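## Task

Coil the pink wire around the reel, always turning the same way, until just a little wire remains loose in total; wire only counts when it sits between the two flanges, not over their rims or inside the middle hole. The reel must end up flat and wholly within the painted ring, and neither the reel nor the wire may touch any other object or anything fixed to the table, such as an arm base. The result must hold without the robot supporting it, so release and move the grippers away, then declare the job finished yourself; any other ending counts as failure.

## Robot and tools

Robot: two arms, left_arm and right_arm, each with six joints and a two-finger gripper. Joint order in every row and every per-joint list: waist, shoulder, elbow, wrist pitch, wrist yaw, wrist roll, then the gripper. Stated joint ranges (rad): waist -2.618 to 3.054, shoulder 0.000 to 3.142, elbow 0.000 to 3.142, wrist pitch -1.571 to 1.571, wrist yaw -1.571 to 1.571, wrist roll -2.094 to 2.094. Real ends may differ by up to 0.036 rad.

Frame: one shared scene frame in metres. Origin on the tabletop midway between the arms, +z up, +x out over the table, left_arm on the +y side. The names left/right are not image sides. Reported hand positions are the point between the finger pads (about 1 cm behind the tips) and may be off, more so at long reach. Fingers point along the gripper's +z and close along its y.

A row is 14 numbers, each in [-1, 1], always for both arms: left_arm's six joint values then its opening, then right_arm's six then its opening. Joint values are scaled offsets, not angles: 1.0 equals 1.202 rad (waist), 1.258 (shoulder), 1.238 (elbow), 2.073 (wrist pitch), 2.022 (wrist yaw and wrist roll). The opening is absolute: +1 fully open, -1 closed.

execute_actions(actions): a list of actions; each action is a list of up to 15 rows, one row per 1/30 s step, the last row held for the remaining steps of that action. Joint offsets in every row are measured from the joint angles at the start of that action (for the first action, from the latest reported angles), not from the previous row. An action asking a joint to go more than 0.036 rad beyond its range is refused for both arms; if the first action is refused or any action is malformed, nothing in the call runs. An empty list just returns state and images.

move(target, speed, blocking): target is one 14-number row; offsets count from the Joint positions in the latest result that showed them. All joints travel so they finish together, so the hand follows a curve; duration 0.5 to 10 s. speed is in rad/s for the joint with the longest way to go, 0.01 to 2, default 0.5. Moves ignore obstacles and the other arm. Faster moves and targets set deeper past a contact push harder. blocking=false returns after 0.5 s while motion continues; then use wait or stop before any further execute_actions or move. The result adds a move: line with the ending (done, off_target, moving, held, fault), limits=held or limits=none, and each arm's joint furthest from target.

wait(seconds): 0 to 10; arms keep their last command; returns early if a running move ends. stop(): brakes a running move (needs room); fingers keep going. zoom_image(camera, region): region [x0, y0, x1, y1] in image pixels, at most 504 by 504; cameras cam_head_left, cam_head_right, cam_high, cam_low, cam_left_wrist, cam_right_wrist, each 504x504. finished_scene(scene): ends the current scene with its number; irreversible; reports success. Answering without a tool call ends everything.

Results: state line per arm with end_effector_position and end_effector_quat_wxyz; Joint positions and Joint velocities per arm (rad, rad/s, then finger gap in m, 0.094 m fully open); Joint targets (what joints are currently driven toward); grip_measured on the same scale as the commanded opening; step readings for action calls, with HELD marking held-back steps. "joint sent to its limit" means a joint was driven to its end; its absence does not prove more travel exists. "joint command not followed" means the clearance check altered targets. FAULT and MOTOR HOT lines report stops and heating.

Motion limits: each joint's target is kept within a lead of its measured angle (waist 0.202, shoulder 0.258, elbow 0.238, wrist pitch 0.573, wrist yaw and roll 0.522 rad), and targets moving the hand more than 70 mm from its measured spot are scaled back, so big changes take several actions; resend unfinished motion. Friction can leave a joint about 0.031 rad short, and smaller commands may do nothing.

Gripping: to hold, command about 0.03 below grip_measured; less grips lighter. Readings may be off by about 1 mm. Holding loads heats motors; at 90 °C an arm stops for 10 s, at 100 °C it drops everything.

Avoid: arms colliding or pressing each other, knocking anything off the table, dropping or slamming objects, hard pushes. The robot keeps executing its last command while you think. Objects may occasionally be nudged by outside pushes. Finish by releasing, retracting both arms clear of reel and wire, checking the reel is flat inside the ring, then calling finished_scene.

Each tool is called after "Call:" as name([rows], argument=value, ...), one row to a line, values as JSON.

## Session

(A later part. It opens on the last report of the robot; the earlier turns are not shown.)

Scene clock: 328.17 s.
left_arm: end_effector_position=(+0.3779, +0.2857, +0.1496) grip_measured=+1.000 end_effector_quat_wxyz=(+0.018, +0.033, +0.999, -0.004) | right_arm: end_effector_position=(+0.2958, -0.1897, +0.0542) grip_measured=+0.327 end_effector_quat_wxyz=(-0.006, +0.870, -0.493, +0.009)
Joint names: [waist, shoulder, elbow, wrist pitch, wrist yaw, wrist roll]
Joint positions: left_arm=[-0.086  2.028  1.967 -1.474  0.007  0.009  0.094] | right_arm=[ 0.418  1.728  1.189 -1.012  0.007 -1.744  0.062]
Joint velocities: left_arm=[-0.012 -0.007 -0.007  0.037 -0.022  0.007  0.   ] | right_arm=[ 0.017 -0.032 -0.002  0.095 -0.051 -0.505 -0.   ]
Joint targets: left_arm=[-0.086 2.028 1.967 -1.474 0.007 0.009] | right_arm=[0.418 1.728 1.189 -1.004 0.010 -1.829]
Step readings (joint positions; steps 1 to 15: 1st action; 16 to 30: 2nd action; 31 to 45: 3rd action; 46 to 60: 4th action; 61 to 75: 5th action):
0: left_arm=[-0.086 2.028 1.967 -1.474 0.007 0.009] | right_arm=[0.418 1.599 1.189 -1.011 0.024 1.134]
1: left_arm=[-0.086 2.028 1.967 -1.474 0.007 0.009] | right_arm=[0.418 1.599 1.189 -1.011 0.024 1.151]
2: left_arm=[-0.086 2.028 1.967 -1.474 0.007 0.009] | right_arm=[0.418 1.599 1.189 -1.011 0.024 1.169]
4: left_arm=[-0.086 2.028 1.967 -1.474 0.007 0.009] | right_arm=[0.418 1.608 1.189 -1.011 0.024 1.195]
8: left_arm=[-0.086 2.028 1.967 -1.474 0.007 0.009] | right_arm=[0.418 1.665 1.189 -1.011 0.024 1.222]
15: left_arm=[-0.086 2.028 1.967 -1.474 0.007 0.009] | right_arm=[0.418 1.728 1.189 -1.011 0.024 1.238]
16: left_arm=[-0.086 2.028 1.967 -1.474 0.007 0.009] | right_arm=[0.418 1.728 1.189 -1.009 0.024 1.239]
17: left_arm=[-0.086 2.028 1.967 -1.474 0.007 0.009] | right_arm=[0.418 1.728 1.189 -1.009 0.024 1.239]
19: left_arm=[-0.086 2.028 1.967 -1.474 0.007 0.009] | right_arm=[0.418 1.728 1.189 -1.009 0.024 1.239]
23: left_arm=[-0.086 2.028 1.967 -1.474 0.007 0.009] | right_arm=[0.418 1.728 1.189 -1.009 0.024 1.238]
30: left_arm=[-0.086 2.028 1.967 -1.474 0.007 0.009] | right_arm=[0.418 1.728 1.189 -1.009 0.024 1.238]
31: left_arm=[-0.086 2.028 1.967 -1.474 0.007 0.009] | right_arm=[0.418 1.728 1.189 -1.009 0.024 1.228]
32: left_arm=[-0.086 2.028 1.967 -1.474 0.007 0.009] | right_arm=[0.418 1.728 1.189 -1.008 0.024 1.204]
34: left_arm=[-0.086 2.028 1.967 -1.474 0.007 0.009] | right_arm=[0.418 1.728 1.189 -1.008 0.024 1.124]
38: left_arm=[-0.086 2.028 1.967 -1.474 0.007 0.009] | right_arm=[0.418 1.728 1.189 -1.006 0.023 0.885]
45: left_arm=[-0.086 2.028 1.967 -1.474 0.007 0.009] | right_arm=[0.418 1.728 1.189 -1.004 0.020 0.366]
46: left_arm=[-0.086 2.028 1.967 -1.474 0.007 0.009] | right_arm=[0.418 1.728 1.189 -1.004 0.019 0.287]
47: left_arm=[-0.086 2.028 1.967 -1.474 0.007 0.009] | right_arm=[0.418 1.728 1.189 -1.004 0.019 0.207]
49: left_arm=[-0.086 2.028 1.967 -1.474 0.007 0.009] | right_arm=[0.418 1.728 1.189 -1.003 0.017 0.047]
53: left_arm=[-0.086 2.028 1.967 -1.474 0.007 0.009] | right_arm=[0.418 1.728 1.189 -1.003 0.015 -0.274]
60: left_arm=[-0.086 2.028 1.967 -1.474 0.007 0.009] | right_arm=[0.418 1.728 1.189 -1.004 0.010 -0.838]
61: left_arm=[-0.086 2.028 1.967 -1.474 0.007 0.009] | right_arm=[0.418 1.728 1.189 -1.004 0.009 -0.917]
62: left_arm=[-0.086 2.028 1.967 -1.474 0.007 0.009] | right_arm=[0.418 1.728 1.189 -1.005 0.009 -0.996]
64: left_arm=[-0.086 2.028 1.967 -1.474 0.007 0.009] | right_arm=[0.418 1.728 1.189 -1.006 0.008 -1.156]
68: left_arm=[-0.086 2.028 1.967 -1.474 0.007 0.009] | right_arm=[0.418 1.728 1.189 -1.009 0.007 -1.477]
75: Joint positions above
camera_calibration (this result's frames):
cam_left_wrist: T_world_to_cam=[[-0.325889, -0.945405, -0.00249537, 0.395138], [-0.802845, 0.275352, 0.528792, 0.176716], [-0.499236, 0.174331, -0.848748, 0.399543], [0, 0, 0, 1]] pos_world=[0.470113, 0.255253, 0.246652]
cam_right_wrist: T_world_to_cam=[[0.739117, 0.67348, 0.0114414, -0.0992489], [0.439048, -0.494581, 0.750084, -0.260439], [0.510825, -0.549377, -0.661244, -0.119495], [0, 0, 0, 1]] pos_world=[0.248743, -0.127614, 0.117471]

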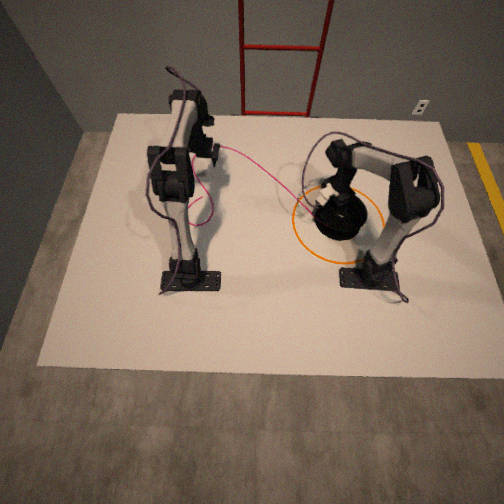

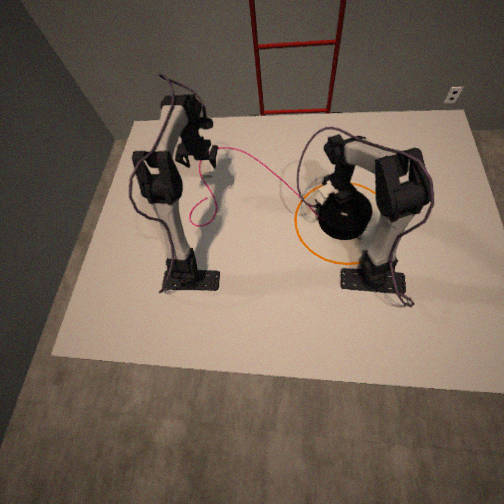

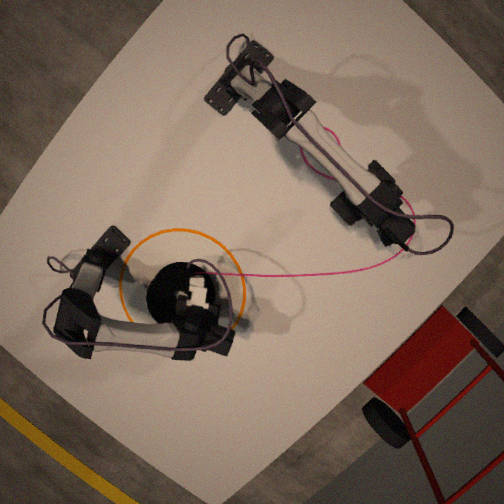

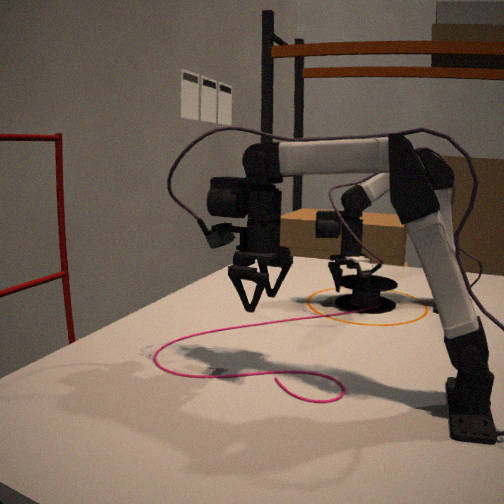

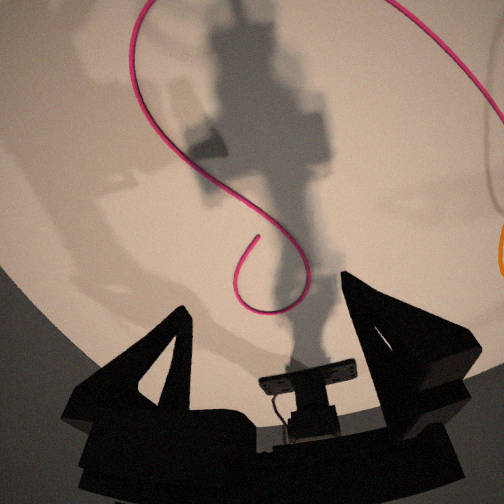

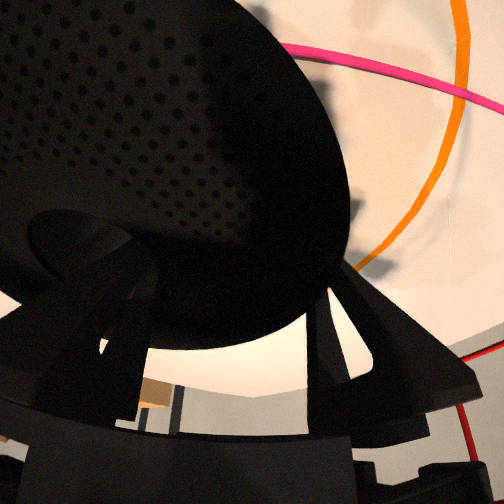

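Call:
execute_actions([
  [[0,0,0,0,0,0,1, 0,0,0,0,0,-0.04,0.5],[0,0,0,0,0,0,1, 0,0,0,0,0,-0.04,0.7],[0,0,0,0,0,0,1, 0,-0.012,0,0,0.01,-0.04,0.9],[0,0,0,0,0,0,1, 0,-0.022,0,0,0.01,-0.04,1],[0,0,0,0,0,0,1, 0,-0.033,0,0,0.01,-0.04,1],[0,0,0,0,0,0,1, 0,-0.044,0,0,0.01,-0.04,1],[0,0,0,0,0,0,1, 0,-0.055,0,0,0.01,-0.04,1],[0,0,0,0,0,0,1, 0,-0.066,0,0,0.01,-0.04,1],[0,0,0,0,0,0,1, 0,-0.077,0,0,0.01,-0.04,1],[0,0,0,0,0,0,1, 0,-0.088,0,0,0.01,-0.04,1],[0,0,0,0,0,0,1, 0,-0.099,0,0,0.01,-0.04,1],[0,0,0,0,0,0,1, 0,-0.109,0,0,0.01,-0.04,1]],
  [[0,0,0,0,0,0,1, 0,0,0,0,0,0.05,1],[0,0,0,0,0,0,1, 0,0,0,0,0,0.12,1],[0,0,0,0,0,0,1, 0,0,0,0,0,0.2,1],[0,0,0,0,0,0,1, 0,0,0,0,0,0.3,1],[0,0,0,0,0,0,1, 0,0,0,0,0,1,1]],
  [[0,0,0,0,0,0,1, 0,0,0,0,0,1,1]],
  [[0,0,0,0,0,0,1, 0,0.012,0,0,0,0.16,1],[0,0,0,0,0,0,1, 0,0.022,0,0,0,0.16,1],[0,0,0,0,0,0,1, 0,0.033,0,0,0,0.16,1],[0,0,0,0,0,0,1, 0,0.044,0,0,0,0.16,1],[0,0,0,0,0,0,1, 0,0.055,0,0,0,0.16,1],[0,0,0,0,0,0,1, 0,0.066,0,0,0,0.16,1],[0,0,0,0,0,0,1, 0,0.077,0,0,0,0.16,1],[0,0,0,0,0,0,1, 0,0.088,0,0,0,0.16,1],[0,0,0,0,0,0,1, 0,0.098,0,0,0,0.16,1],[0,0,0,0,0,0,1, 0,0.106,0,0,0,0.16,1]],
  [[0,0,0,0,0,0,1, 0,0,0,0,0,0,0.8],[0,0,0,0,0,0,1, 0,0,0,0,0,0,0.7],[0,0,0,0,0,0,1, 0,0,0,0,0,0,0.62],[0,0,0,0,0,0,1, 0,0,0,0,0,0,0.55],[0,0,0,0,0,0,1, 0,0,0,0,0,0,0.48],[0,0,0,0,0,0,1, 0,0,0,0,0,0,0.42],[0,0,0,0,0,0,1, 0,0,0,0,0,0,0.37],[0,0,0,0,0,0,1, 0,0,0,0,0,0,0.33],[0,0,0,0,0,0,1, 0,0,0,0,0,0,0.295]],
  [[0,0,0,0,0,0,1, 0,0,0,0,0,-0.05,0.295],[0,0,0,0,0,0,1, 0,0,0,0,0,-0.12,0.295],[0,0,0,0,0,0,1, 0,0,0,0,0,-0.2,0.295],[0,0,0,0,0,0,1, 0,0,0,0,0,-0.3,0.295],[0,0,0,0,0,0,1, 0,0,0,0,0,-1,0.295]],
  [[0,0,0,0,0,0,1, 0,0,0,0,0,-0.95,0.295]],
  [[0,0,0,0,0,0,1, 0,0,0,0,0,-0.16,0.295]],
])

Scene clock: 380.83 s.
left_arm: end_effector_position=(+0.3779, +0.2857, +0.1496) grip_measured=+1.000 end_effector_quat_wxyz=(+0.018, +0.033, +0.999, -0.004) | right_arm: end_effector_position=(+0.2961, -0.1916, +0.0548) grip_measured=+0.325 end_effector_quat_wxyz=(-0.002, +0.880, -0.475, +0.014)
Joint names: [waist, shoulder, elbow, wrist pitch, wrist yaw, wrist roll]
Joint positions: left_arm=[-0.086  2.028  1.967 -1.474  0.007  0.009  0.094] | right_arm=[ 0.418  1.726  1.189 -1.014  0.018 -1.784  0.062]
Joint velocities: left_arm=[-0.012  0.002  0.007  0.007 -0.095 -0.022  0.   ] | right_arm=[-0.007  0.002  0.002  0.051  0.007 -0.007 -0.001]
Joint targets: left_arm=[-0.086 2.028 1.967 -1.474 0.007 0.009] | right_arm=[0.418 1.726 1.189 -1.014 0.018 -1.807]
Step readings (joint positions; steps 1 to 15: 1st action; 16 to 30: 2nd action; 31 to 45: 3rd action; 46 to 60: 4th action; 61 to 75: 5th action; 76 to 90: 6th action; 91 to 105: 7th action; 106 to 120: 8th action):
0: left_arm=[-0.086 2.028 1.967 -1.474 0.007 0.009] | right_arm=[0.418 1.728 1.189 -1.012 0.007 -1.813]
1: left_arm=[-0.086 2.028 1.967 -1.474 0.007 0.009] | right_arm=[0.418 1.728 1.189 -1.012 0.007 -1.813]
2: left_arm=[-0.086 2.028 1.967 -1.474 0.007 0.009] | right_arm=[0.418 1.728 1.189 -1.012 0.007 -1.814]
4: left_arm=[-0.086 2.028 1.967 -1.474 0.007 0.009] | right_arm=[0.418 1.727 1.189 -1.012 0.010 -1.815]
8: left_arm=[-0.086 2.028 1.967 -1.474 0.007 0.009] | right_arm=[0.418 1.694 1.189 -1.012 0.014 -1.817]
15: left_arm=[-0.086 2.028 1.967 -1.474 0.007 0.009] | right_arm=[0.418 1.603 1.189 -1.012 0.015 -1.817]
16: left_arm=[-0.086 2.028 1.967 -1.474 0.007 0.009] | right_arm=[0.418 1.602 1.189 -1.012 0.015 -1.802]
17: left_arm=[-0.086 2.028 1.967 -1.474 0.007 0.009] | right_arm=[0.418 1.602 1.189 -1.012 0.015 -1.764]
19: left_arm=[-0.086 2.028 1.967 -1.474 0.007 0.009] | right_arm=[0.418 1.602 1.189 -1.012 0.015 -1.614]
23: left_arm=[-0.086 2.028 1.967 -1.474 0.007 0.009] | right_arm=[0.418 1.602 1.189 -1.012 0.015 -1.217]
30: left_arm=[-0.086 2.028 1.967 -1.474 0.007 0.009] | right_arm=[0.418 1.602 1.189 -1.012 0.015 -0.521]
31: left_arm=[-0.086 2.028 1.967 -1.474 0.007 0.009] | right_arm=[0.418 1.602 1.189 -1.012 0.015 -0.422]
32: left_arm=[-0.086 2.028 1.967 -1.474 0.007 0.009] | right_arm=[0.418 1.602 1.189 -1.012 0.015 -0.323]
34: left_arm=[-0.086 2.028 1.967 -1.474 0.007 0.009] | right_arm=[0.418 1.602 1.189 -1.012 0.015 -0.124]
38: left_arm=[-0.086 2.028 1.967 -1.474 0.007 0.009] | right_arm=[0.418 1.602 1.189 -1.012 0.015 0.273]
45: left_arm=[-0.086 2.028 1.967 -1.474 0.007 0.009] | right_arm=[0.418 1.602 1.189 -1.012 0.015 0.969]
46: left_arm=[-0.086 2.028 1.967 -1.474 0.007 0.009] | right_arm=[0.418 1.602 1.189 -1.012 0.015 1.037]
47: left_arm=[-0.086 2.028 1.967 -1.474 0.007 0.009] | right_arm=[0.418 1.603 1.189 -1.012 0.015 1.087]
49: left_arm=[-0.086 2.028 1.967 -1.474 0.007 0.009] | right_arm=[0.418 1.613 1.189 -1.012 0.015 1.158]
53: left_arm=[-0.086 2.028 1.967 -1.474 0.007 0.009] | right_arm=[0.418 1.668 1.189 -1.012 0.015 1.233]
60: left_arm=[-0.086 2.028 1.967 -1.474 0.007 0.009] | right_arm=[0.418 1.726 1.189 -1.012 0.015 1.274]
61: left_arm=[-0.086 2.028 1.967 -1.474 0.007 0.009] | right_arm=[0.418 1.726 1.189 -1.012 0.015 1.274]
62: left_arm=[-0.086 2.028 1.967 -1.474 0.007 0.009] | right_arm=[0.418 1.726 1.189 -1.012 0.015 1.274]
64: left_arm=[-0.086 2.028 1.967 -1.474 0.007 0.009] | right_arm=[0.418 1.726 1.189 -1.012 0.015 1.274]
68: left_arm=[-0.086 2.028 1.967 -1.474 0.007 0.009] | right_arm=[0.418 1.726 1.189 -1.013 0.015 1.274]
75: left_arm=[-0.086 2.028 1.967 -1.474 0.007 0.009] | right_arm=[0.418 1.726 1.189 -1.013 0.015 1.274]
76: left_arm=[-0.086 2.028 1.967 -1.474 0.007 0.009] | right_arm=[0.418 1.726 1.189 -1.013 0.015 1.261]
77: left_arm=[-0.086 2.028 1.967 -1.474 0.007 0.009] | right_arm=[0.418 1.726 1.189 -1.013 0.014 1.224]
79: left_arm=[-0.086 2.028 1.967 -1.474 0.007 0.009] | right_arm=[0.418 1.726 1.189 -1.014 0.014 1.075]
83: left_arm=[-0.086 2.028 1.967 -1.474 0.007 0.009] | right_arm=[0.418 1.726 1.189 -1.014 0.015 0.683]
90: left_arm=[-0.086 2.028 1.967 -1.474 0.007 0.009] | right_arm=[0.418 1.726 1.189 -1.014 0.016 -0.006]
91: left_arm=[-0.086 2.028 1.967 -1.474 0.007 0.009] | right_arm=[0.418 1.726 1.189 -1.014 0.016 -0.105]
92: left_arm=[-0.086 2.028 1.967 -1.474 0.007 0.009] | right_arm=[0.418 1.726 1.189 -1.014 0.016 -0.203]
94: left_arm=[-0.086 2.028 1.967 -1.474 0.007 0.009] | right_arm=[0.418 1.726 1.189 -1.014 0.017 -0.400]
98: left_arm=[-0.086 2.028 1.967 -1.474 0.007 0.009] | right_arm=[0.418 1.726 1.189 -1.014 0.017 -0.795]
105: left_arm=[-0.086 2.028 1.967 -1.474 0.007 0.009] | right_arm=[0.418 1.726 1.189 -1.014 0.018 -1.484]
106: left_arm=[-0.086 2.028 1.967 -1.474 0.007 0.009] | right_arm=[0.418 1.726 1.189 -1.014 0.018 -1.552]
107: left_arm=[-0.086 2.028 1.967 -1.474 0.007 0.009] | right_arm=[0.418 1.726 1.189 -1.014 0.018 -1.601]
109: left_arm=[-0.086 2.028 1.967 -1.474 0.007 0.009] | right_arm=[0.418 1.726 1.189 -1.014 0.018 -1.672]
113: left_arm=[-0.086 2.028 1.967 -1.474 0.007 0.009] | right_arm=[0.418 1.726 1.189 -1.014 0.018 -1.745]
120: Joint positions above
camera_calibration (this result's frames):
cam_left_wrist: T_world_to_cam=[[-0.325889, -0.945405, -0.00249537, 0.395138], [-0.802845, 0.275352, 0.528792, 0.176716], [-0.499236, 0.174331, -0.848748, 0.399543], [0, 0, 0, 1]] pos_world=[0.470113, 0.255253, 0.246652]
cam_right_wrist: T_world_to_cam=[[0.711954, 0.702196, 0.00644471, -0.084411], [0.455183, -0.468458, 0.757203, -0.262117], [0.534724, -0.53616, -0.653148, -0.125335], [0, 0, 0, 1]] pos_world=[0.246428, -0.130717, 0.117157]

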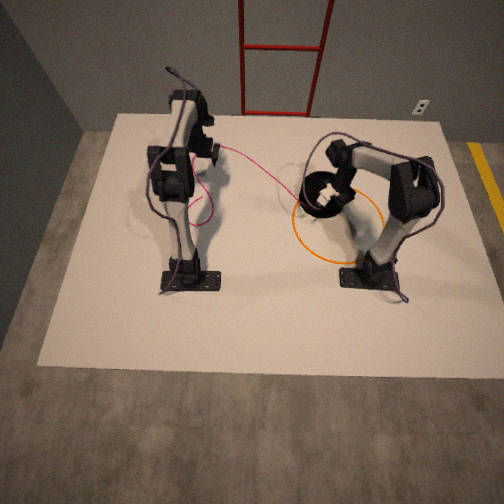

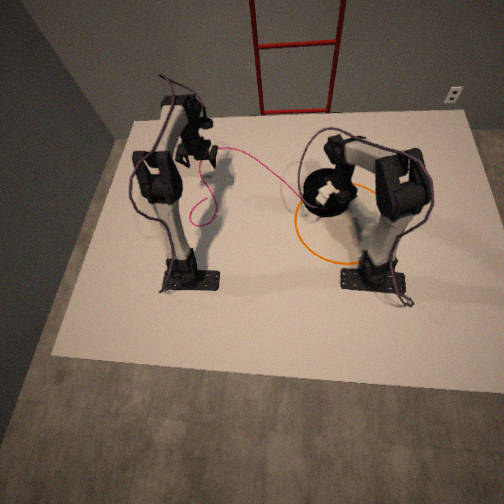

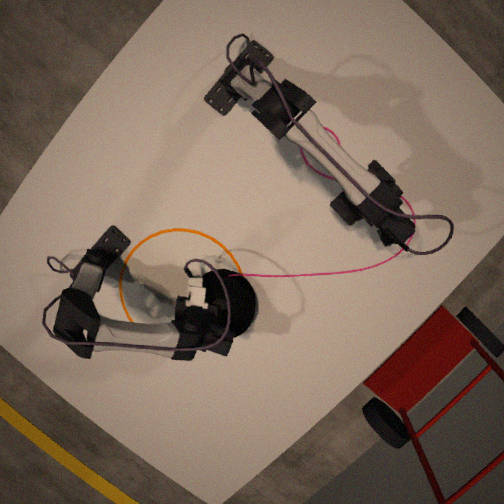

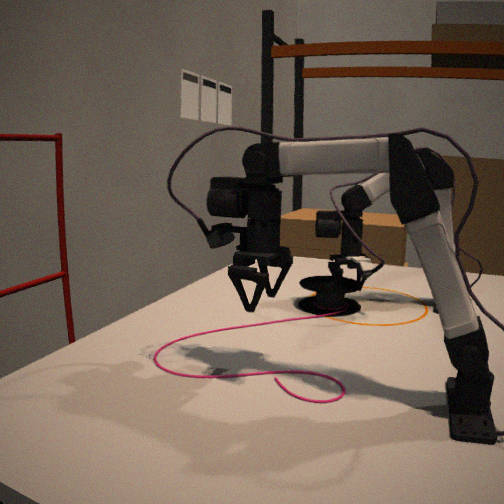

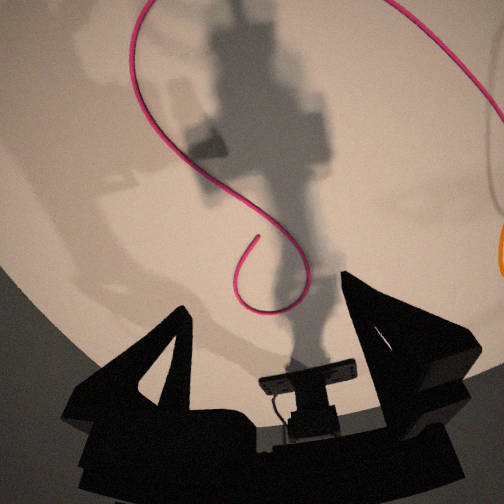

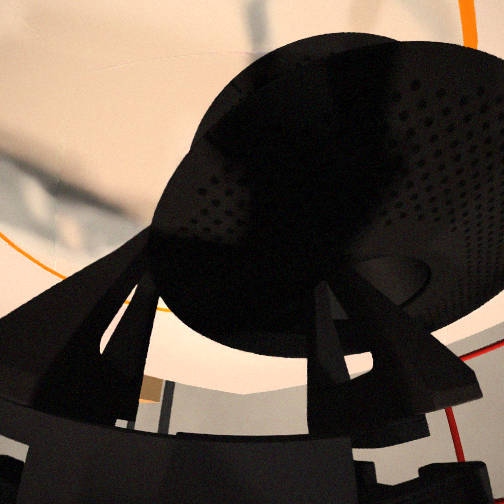

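Call:
zoom_image(camera="cam_low", region=[285, 265, 385, 325])

Region (285, 265, 385, 325) of cam_low's 504x504 image, scaled by 5.040, with more detail than that image has; it fills the top 302 rows of this view, and the rest is white.

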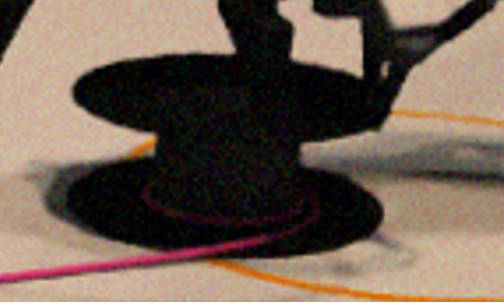

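Call:
execute_actions([
  [[0,0,0,0,0,0,1, 0,0,0,0,0,-0.01,0.5],[0,0,0,0,0,0,1, 0,0,0,0,0,-0.01,0.7],[0,0,0,0,0,0,1, 0,-0.012,0,0,0,-0.01,0.9],[0,0,0,0,0,0,1, 0,-0.022,0,0,0,-0.01,1],[0,0,0,0,0,0,1, 0,-0.033,0,0,0,-0.01,1],[0,0,0,0,0,0,1, 0,-0.044,0,0,0,-0.01,1],[0,0,0,0,0,0,1, 0,-0.055,0,0,0,-0.01,1],[0,0,0,0,0,0,1, 0,-0.066,0,0,0,-0.01,1],[0,0,0,0,0,0,1, 0,-0.077,0,0,0,-0.01,1],[0,0,0,0,0,0,1, 0,-0.088,0,0,0,-0.01,1],[0,0,0,0,0,0,1, 0,-0.099,0,0,0,-0.01,1],[0,0,0,0,0,0,1, 0,-0.109,0,0,0,-0.01,1]],
  [[0,0,0,0,0,0,1, 0.004,0.015,0.025,-0.012,0,0.05,1],[0,0,0,0,0,0,1, 0.010,0.04,0.06,-0.024,0,0.12,1],[0,0,0,0,0,0,1, 0.018,0.075,0.105,-0.036,0,0.2,1],[0,0,0,0,0,0,1, 0.028,0.115,0.155,-0.048,0,0.3,1],[0,0,0,0,0,0,1, 0.038,0.155,0.21,-0.06,0,1,1],[0,0,0,0,0,0,1, 0.049,0.197,0.265,-0.072,0,1,1],[0,0,0,0,0,0,1, 0.060,0.24,0.32,-0.0845,0,1,1],[0,0,0,0,0,0,1, 0.070,0.28,0.37,-0.0845,0,1,1],[0,0,0,0,0,0,1, 0.078,0.315,0.415,-0.0845,0,1,1],[0,0,0,0,0,0,1, 0.085,0.342,0.45,-0.0845,0,1,1],[0,0,0,0,0,0,1, 0.089,0.359,0.47,-0.0845,0,1,1]],
  [[0,0,0,0,0,0,1, 0,0,0,-0.01,0,0.82,1]],
])

Scene clock: 409.43 s.
left_arm: end_effector_position=(+0.3779, +0.2857, +0.1496) grip_measured=+1.000 end_effector_quat_wxyz=(+0.018, +0.033, +0.999, -0.004) | right_arm: end_effector_position=(+0.3856, -0.1095, +0.0887) grip_measured=+1.000 end_effector_quat_wxyz=(+0.051, +0.220, +0.974, +0.031)
Joint names: [waist, shoulder, elbow, wrist pitch, wrist yaw, wrist roll]
Joint positions: left_arm=[-0.086  2.028  1.967 -1.474  0.007  0.009  0.094] | right_arm=[ 0.524  2.048  1.747 -1.151  0.018  0.915  0.094]
Joint velocities: left_arm=[-0.012 -0.007 -0.012  0.007 -0.066  0.022  0.   ] | right_arm=[-0.007 -0.002 -0.002  0.007 -0.007  1.59   0.   ]
Joint targets: left_arm=[-0.086 2.028 1.967 -1.474 0.007 0.009] | right_arm=[0.524 2.047 1.747 -1.165 0.018 1.157]
Step readings (joint positions; steps 1 to 15: 1st action; 16 to 30: 2nd action; 31 to 45: 3rd action):
0: left_arm=[-0.086 2.028 1.967 -1.474 0.007 0.009] | right_arm=[0.418 1.726 1.189 -1.014 0.018 -1.794]
1: left_arm=[-0.086 2.028 1.967 -1.474 0.007 0.009] | right_arm=[0.418 1.726 1.189 -1.014 0.018 -1.795]
2: left_arm=[-0.086 2.028 1.967 -1.474 0.007 0.009] | right_arm=[0.418 1.726 1.189 -1.014 0.018 -1.795]
4: left_arm=[-0.086 2.028 1.967 -1.474 0.007 0.009] | right_arm=[0.418 1.726 1.189 -1.014 0.018 -1.796]
8: left_arm=[-0.086 2.028 1.967 -1.474 0.007 0.009] | right_arm=[0.418 1.694 1.189 -1.014 0.018 -1.796]
15: left_arm=[-0.086 2.028 1.967 -1.474 0.007 0.009] | right_arm=[0.418 1.601 1.189 -1.014 0.018 -1.797]
16: left_arm=[-0.086 2.028 1.967 -1.474 0.007 0.009] | right_arm=[0.418 1.600 1.192 -1.017 0.018 -1.782]
17: left_arm=[-0.086 2.028 1.967 -1.474 0.007 0.009] | right_arm=[0.418 1.607 1.204 -1.028 0.018 -1.744]
19: left_arm=[-0.086 2.028 1.967 -1.474 0.007 0.009] | right_arm=[0.424 1.654 1.274 -1.070 0.018 -1.593]
23: left_arm=[-0.086 2.028 1.967 -1.474 0.007 0.009] | right_arm=[0.467 1.845 1.532 -1.130 0.018 -1.197]
30: left_arm=[-0.086 2.028 1.967 -1.474 0.007 0.009] | right_arm=[0.524 2.047 1.747 -1.144 0.018 -0.501]
31: left_arm=[-0.086 2.028 1.967 -1.474 0.007 0.009] | right_arm=[0.524 2.048 1.747 -1.149 0.018 -0.402]
32: left_arm=[-0.086 2.028 1.967 -1.474 0.007 0.009] | right_arm=[0.524 2.048 1.747 -1.151 0.018 -0.302]
34: left_arm=[-0.086 2.028 1.967 -1.474 0.007 0.009] | right_arm=[0.524 2.048 1.747 -1.151 0.018 -0.104]
38: left_arm=[-0.086 2.028 1.967 -1.474 0.007 0.009] | right_arm=[0.524 2.048 1.747 -1.151 0.018 0.293]
45: Joint positions above
camera_calibration (this result's frames):
cam_left_wrist: T_world_to_cam=[[-0.325889, -0.945405, -0.00249537, 0.395138], [-0.802845, 0.275352, 0.528792, 0.176716], [-0.499236, 0.174331, -0.848748, 0.399543], [0, 0, 0, 1]] pos_world=[0.470113, 0.255253, 0.246652]
cam_right_wrist: T_world_to_cam=[[-0.238188, -0.968738, -0.0693708, -0.0158823], [-0.733083, 0.132475, 0.667113, 0.241993], [-0.637068, 0.209753, -0.74172, 0.434401], [0, 0, 0, 1]] pos_world=[0.45036, -0.138561, 0.159665]

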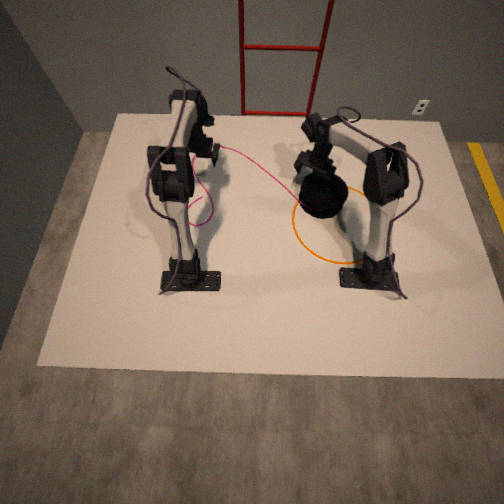

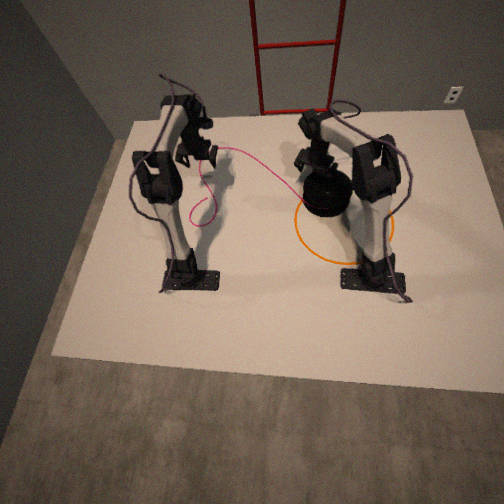

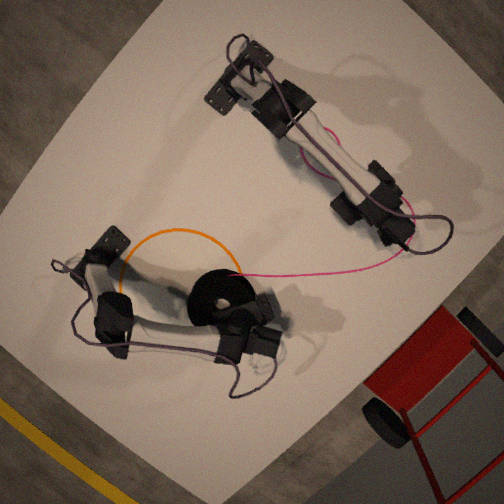

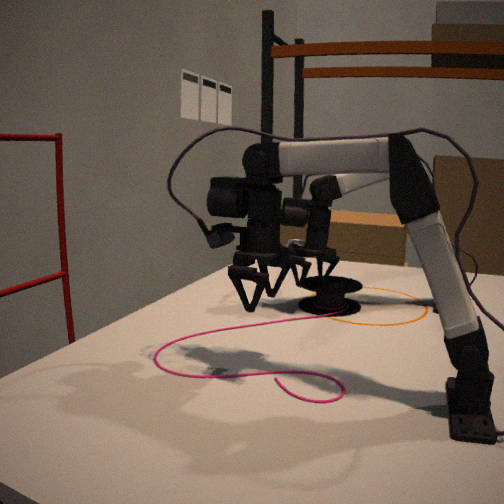

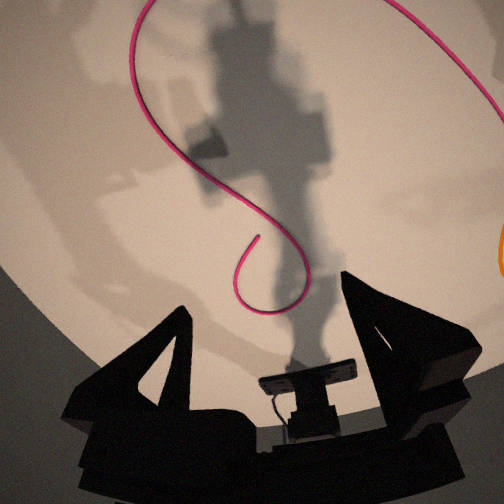

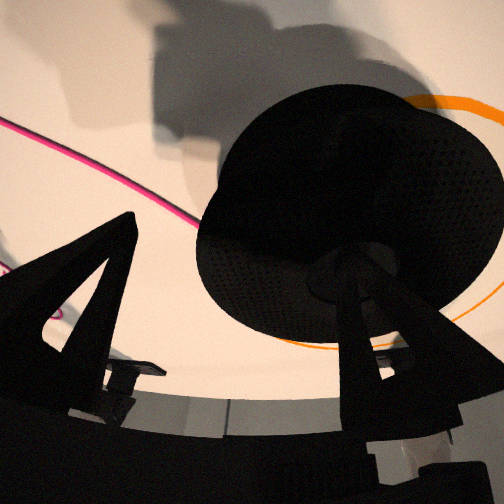

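Call:
execute_actions([
  [[0,0,0,0,0,0,1, 0,0.01,0,-0.015,0,0.12,1],[0,0,0,0,0,0,1, 0,0.017,0,-0.015,0,0.12,1],[0,0,0,0,0,0,1, 0,0.024,0,-0.015,0,0.12,1],[0,0,0,0,0,0,1, 0,0.031,0,-0.015,0,0.12,1],[0,0,0,0,0,0,1, 0,0.038,0,-0.015,0,0.12,1],[0,0,0,0,0,0,1, 0,0.045,0,-0.015,0,0.12,1],[0,0,0,0,0,0,1, 0,0.052,0,-0.015,0,0.12,1],[0,0,0,0,0,0,1, 0,0.059,0,-0.015,0,0.12,1],[0,0,0,0,0,0,1, 0,0.066,0,-0.015,0,0.12,1],[0,0,0,0,0,0,1, 0,0.073,0,-0.015,0,0.12,1]],
  [[0,0,0,0,0,0,1, 0,0,0,0,0,0,0.8],[0,0,0,0,0,0,1, 0,0,0,0,0,0,0.7],[0,0,0,0,0,0,1, 0,0,0,0,0,0,0.62],[0,0,0,0,0,0,1, 0,0,0,0,0,0,0.55],[0,0,0,0,0,0,1, 0,0,0,0,0,0,0.48],[0,0,0,0,0,0,1, 0,0,0,0,0,0,0.42],[0,0,0,0,0,0,1, 0,0,0,0,0,0,0.37],[0,0,0,0,0,0,1, 0,0,0,0,0,0,0.33],[0,0,0,0,0,0,1, 0,0,0,0,0,0,0.295]],
])

Scene clock: 419.00 s.
left_arm: end_effector_position=(+0.3779, +0.2857, +0.1496) grip_measured=+1.000 end_effector_quat_wxyz=(+0.018, +0.033, +0.999, -0.004) | right_arm: end_effector_position=(+0.3788, -0.1132, +0.0545) grip_measured=+0.334 end_effector_quat_wxyz=(+0.013, +0.332, +0.943, -0.000)
Joint names: [waist, shoulder, elbow, wrist pitch, wrist yaw, wrist roll]
Joint positions: left_arm=[-0.086  2.028  1.967 -1.474  0.007  0.009  0.094] | right_arm=[ 0.524  2.133  1.747 -1.168  0.019  1.149  0.063]
Joint velocities: left_arm=[-0.017 -0.002  0.012 -0.051 -0.007 -0.066  0.   ] | right_arm=[ 0.017  0.002 -0.002 -0.007 -0.022 -0.007  0.   ]
Joint targets: left_arm=[-0.086 2.028 1.967 -1.474 0.007 0.009] | right_arm=[0.524 2.133 1.747 -1.167 0.018 1.149]
Step readings (joint positions; steps 1 to 15: 1st action; 16 to 30: 2nd action):
0: left_arm=[-0.086 2.028 1.967 -1.474 0.007 0.009] | right_arm=[0.524 2.048 1.747 -1.151 0.018 1.149]
1: left_arm=[-0.086 2.028 1.967 -1.474 0.007 0.009] | right_arm=[0.524 2.048 1.747 -1.152 0.018 1.149]
2: left_arm=[-0.086 2.028 1.967 -1.474 0.007 0.009] | right_arm=[0.524 2.048 1.747 -1.155 0.018 1.149]
4: left_arm=[-0.086 2.028 1.967 -1.474 0.007 0.009] | right_arm=[0.524 2.051 1.747 -1.160 0.018 1.149]
8: left_arm=[-0.086 2.028 1.967 -1.474 0.007 0.009] | right_arm=[0.524 2.082 1.747 -1.163 0.018 1.149]
15: left_arm=[-0.086 2.028 1.967 -1.474 0.007 0.009] | right_arm=[0.524 2.133 1.747 -1.167 0.018 1.149]
16: left_arm=[-0.086 2.028 1.967 -1.474 0.007 0.009] | right_arm=[0.524 2.133 1.747 -1.167 0.018 1.149]
17: left_arm=[-0.086 2.028 1.967 -1.474 0.007 0.009] | right_arm=[0.524 2.133 1.747 -1.167 0.018 1.149]
19: left_arm=[-0.086 2.028 1.967 -1.474 0.007 0.009] | right_arm=[0.524 2.133 1.747 -1.168 0.019 1.149]
23: left_arm=[-0.086 2.028 1.967 -1.474 0.007 0.009] | right_arm=[0.524 2.133 1.747 -1.168 0.019 1.149]
30: Joint positions above
camera_calibration (this result's frames):
cam_left_wrist: T_world_to_cam=[[-0.325889, -0.945405, -0.00249537, 0.395138], [-0.802845, 0.275352, 0.528792, 0.176716], [-0.499236, 0.174331, -0.848748, 0.399543], [0, 0, 0, 1]] pos_world=[0.470113, 0.255253, 0.246652]
cam_right_wrist: T_world_to_cam=[[-0.460357, -0.887701, -0.00769609, 0.0665287], [-0.615199, 0.312765, 0.723677, 0.232916], [-0.640001, 0.337884, -0.690096, 0.418238], [0, 0, 0, 1]] pos_world=[0.44159, -0.155107, 0.120581]

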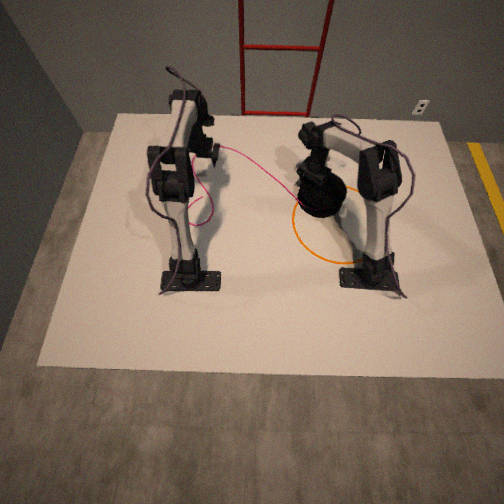

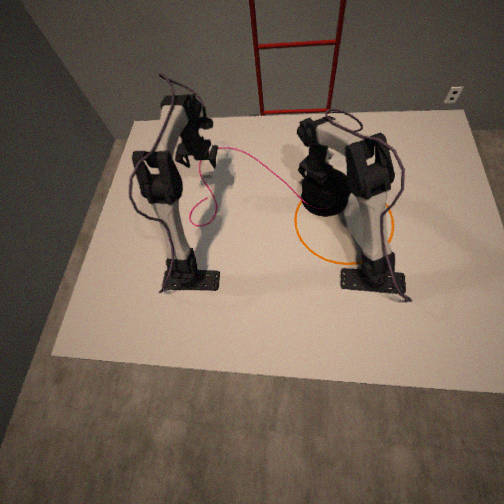

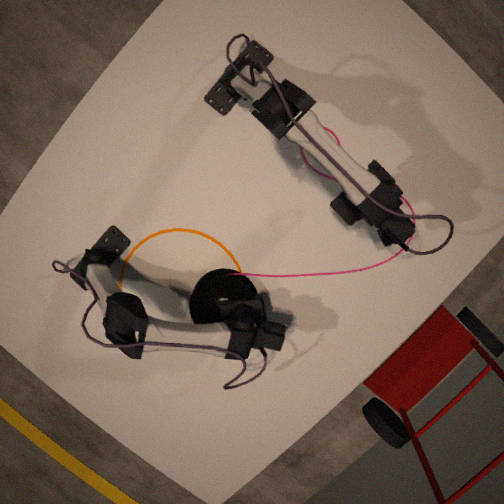

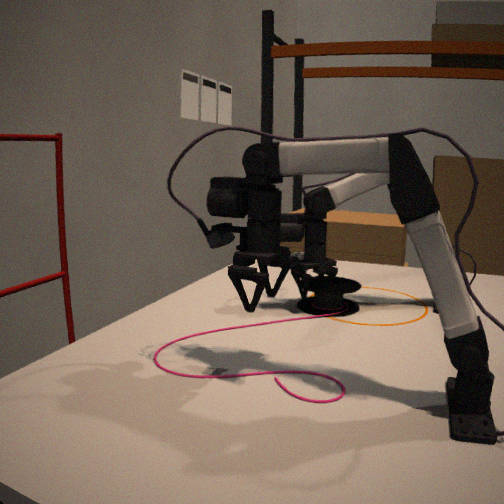

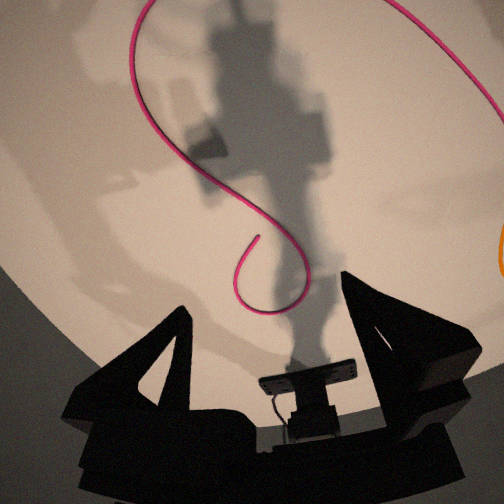

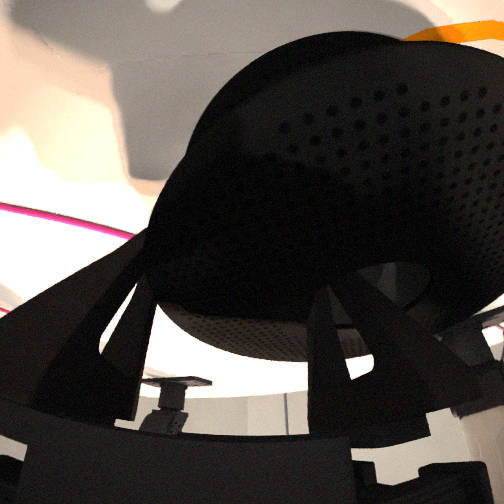

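Call:
execute_actions([
  [[0,-0.015,0,0,0,0,1, 0,0,0,0,0,-0.05,0.3],[0,-0.03,0,0,0,0,1, 0,0,0,0,0,-0.12,0.3],[0,-0.05,0,0,0,0,1, 0,0,0,0,0,-0.2,0.3],[0,-0.075,0,0,0,0,1, 0,0,0,0,0,-0.3,0.3],[0,-0.1,0,0,0,0,1, 0,0,0,0,0,-1,0.3],[0,-0.125,0,0,0,0,1, 0,0,0,0,0,-1,0.3],[0,-0.15,0,0,0,0,1, 0,0,0,0,0,-1,0.3],[0,-0.175,0,0,0,0,1, 0,0,0,0,0,-1,0.3],[0,-0.2,0,0,0,0,1, 0,0,0,0,0,-1,0.3],[0,-0.22,0,0,0,0,1, 0,0,0,0,0,-1,0.3],[0,-0.235,0,0,0,0,1, 0,0,0,0,0,-1,0.3],[0,-0.245,0,0,0,0,1, 0,0,0,0,0,-1,0.3]],
  [[0,0,0,0,0,0,1, 0,0,0,0,0,-0.94,0.3]],
  [[0,0,0,0,0,0,1, 0,0,0,0,0,-0.19,0.3]],
])

Scene clock: 428.20 s.
left_arm: end_effector_position=(+0.3466, +0.2875, +0.2691) grip_measured=+1.000 end_effector_quat_wxyz=(+0.183, +0.033, +0.983, -0.008) | right_arm: end_effector_position=(+0.3822, -0.1112, +0.0546) grip_measured=+0.335 end_effector_quat_wxyz=(-0.006, +0.938, -0.347, +0.018)
Joint names: [waist, shoulder, elbow, wrist pitch, wrist yaw, wrist roll]
Joint positions: left_arm=[-0.086  1.697  1.967 -1.472  0.007  0.009  0.094] | right_arm=[ 0.524  2.133  1.747 -1.152  0.018 -1.96   0.063]
Joint velocities: left_arm=[ 0.007  0.002 -0.007  0.007  0.007 -0.007  0.   ] | right_arm=[ 0.002 -0.007 -0.017 -0.022 -0.051 -0.066  0.002]
Joint targets: left_arm=[-0.086 1.697 1.967 -1.472 0.007 0.009] | right_arm=[0.524 2.133 1.747 -1.155 0.023 -1.987]
Step readings (joint positions; steps 1 to 15: 1st action; 16 to 30: 2nd action; 31 to 45: 3rd action):
0: left_arm=[-0.086 2.028 1.967 -1.474 0.007 0.009] | right_arm=[0.524 2.133 1.747 -1.168 0.019 1.149]
1: left_arm=[-0.086 2.028 1.967 -1.474 0.007 0.009] | right_arm=[0.524 2.133 1.747 -1.169 0.019 1.136]
2: left_arm=[-0.086 2.026 1.967 -1.474 0.007 0.009] | right_arm=[0.524 2.133 1.747 -1.169 0.019 1.099]
4: left_arm=[-0.086 2.009 1.967 -1.474 0.007 0.009] | right_arm=[0.524 2.133 1.747 -1.170 0.020 0.950]
8: left_arm=[-0.086 1.897 1.967 -1.473 0.007 0.009] | right_arm=[0.524 2.133 1.747 -1.170 0.022 0.557]
15: left_arm=[-0.086 1.700 1.967 -1.472 0.007 0.009] | right_arm=[0.524 2.133 1.747 -1.168 0.025 -0.131]
16: left_arm=[-0.086 1.697 1.967 -1.472 0.007 0.009] | right_arm=[0.524 2.133 1.747 -1.167 0.026 -0.229]
17: left_arm=[-0.086 1.697 1.967 -1.472 0.007 0.009] | right_arm=[0.524 2.133 1.747 -1.166 0.026 -0.327]
19: left_arm=[-0.086 1.697 1.967 -1.472 0.007 0.009] | right_arm=[0.524 2.133 1.747 -1.163 0.027 -0.524]
23: left_arm=[-0.086 1.697 1.967 -1.472 0.007 0.009] | right_arm=[0.524 2.133 1.747 -1.160 0.027 -0.916]
30: left_arm=[-0.086 1.697 1.967 -1.472 0.007 0.009] | right_arm=[0.524 2.133 1.747 -1.155 0.023 -1.603]
31: left_arm=[-0.086 1.697 1.967 -1.472 0.007 0.009] | right_arm=[0.524 2.133 1.747 -1.154 0.021 -1.680]
32: left_arm=[-0.086 1.697 1.967 -1.472 0.007 0.009] | right_arm=[0.524 2.133 1.747 -1.153 0.020 -1.739]
34: left_arm=[-0.086 1.697 1.967 -1.472 0.007 0.009] | right_arm=[0.524 2.133 1.747 -1.152 0.019 -1.824]
38: left_arm=[-0.086 1.697 1.967 -1.472 0.007 0.009] | right_arm=[0.524 2.133 1.747 -1.152 0.018 -1.913]
45: Joint positions above
camera_calibration (this result's frames):
cam_left_wrist: T_world_to_cam=[[-0.310137, -0.94629, -0.091375, 0.405591], [-0.930618, 0.282536, 0.232644, 0.209735], [-0.194332, 0.157187, -0.96826, 0.416454], [0, 0, 0, 1]] pos_world=[0.401902, 0.259089, 0.391503]
cam_right_wrist: T_world_to_cam=[[0.488482, 0.872488, 0.0122833, -0.0981129], [0.559979, -0.32425, 0.762421, -0.28777], [0.669186, -0.36555, -0.646965, -0.161123], [0, 0, 0, 1]] pos_world=[0.316893, -0.0666057, 0.116366]

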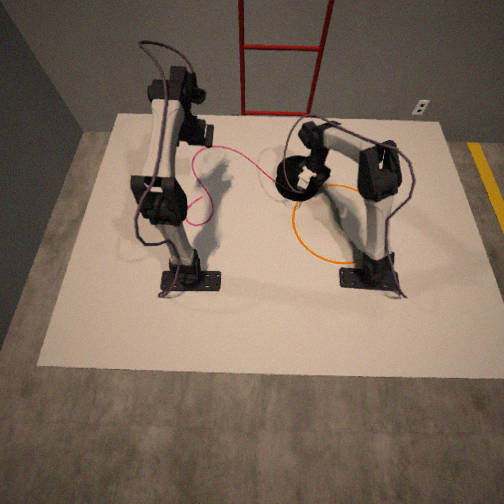

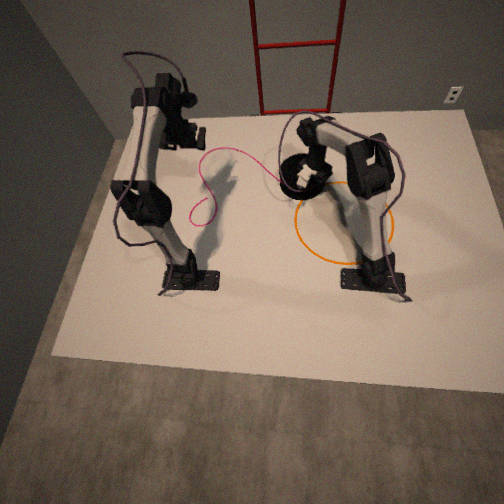

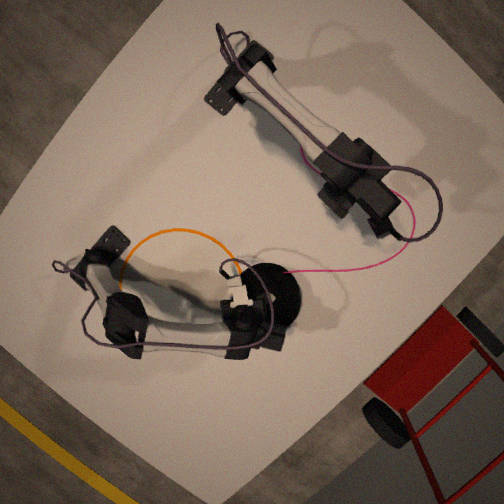

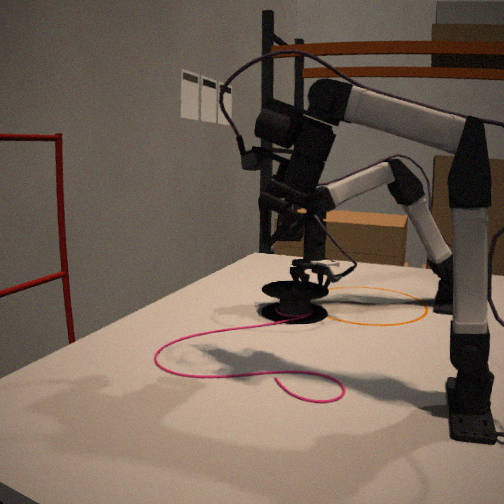

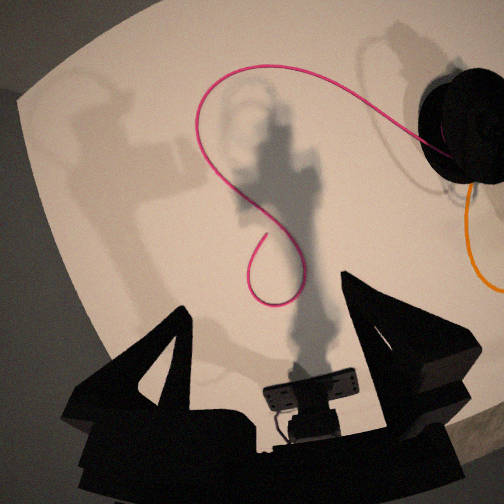

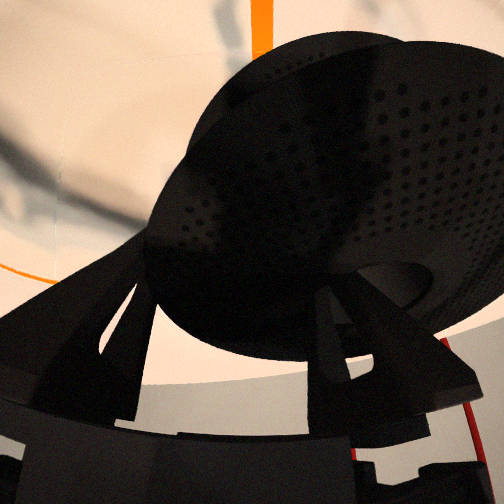

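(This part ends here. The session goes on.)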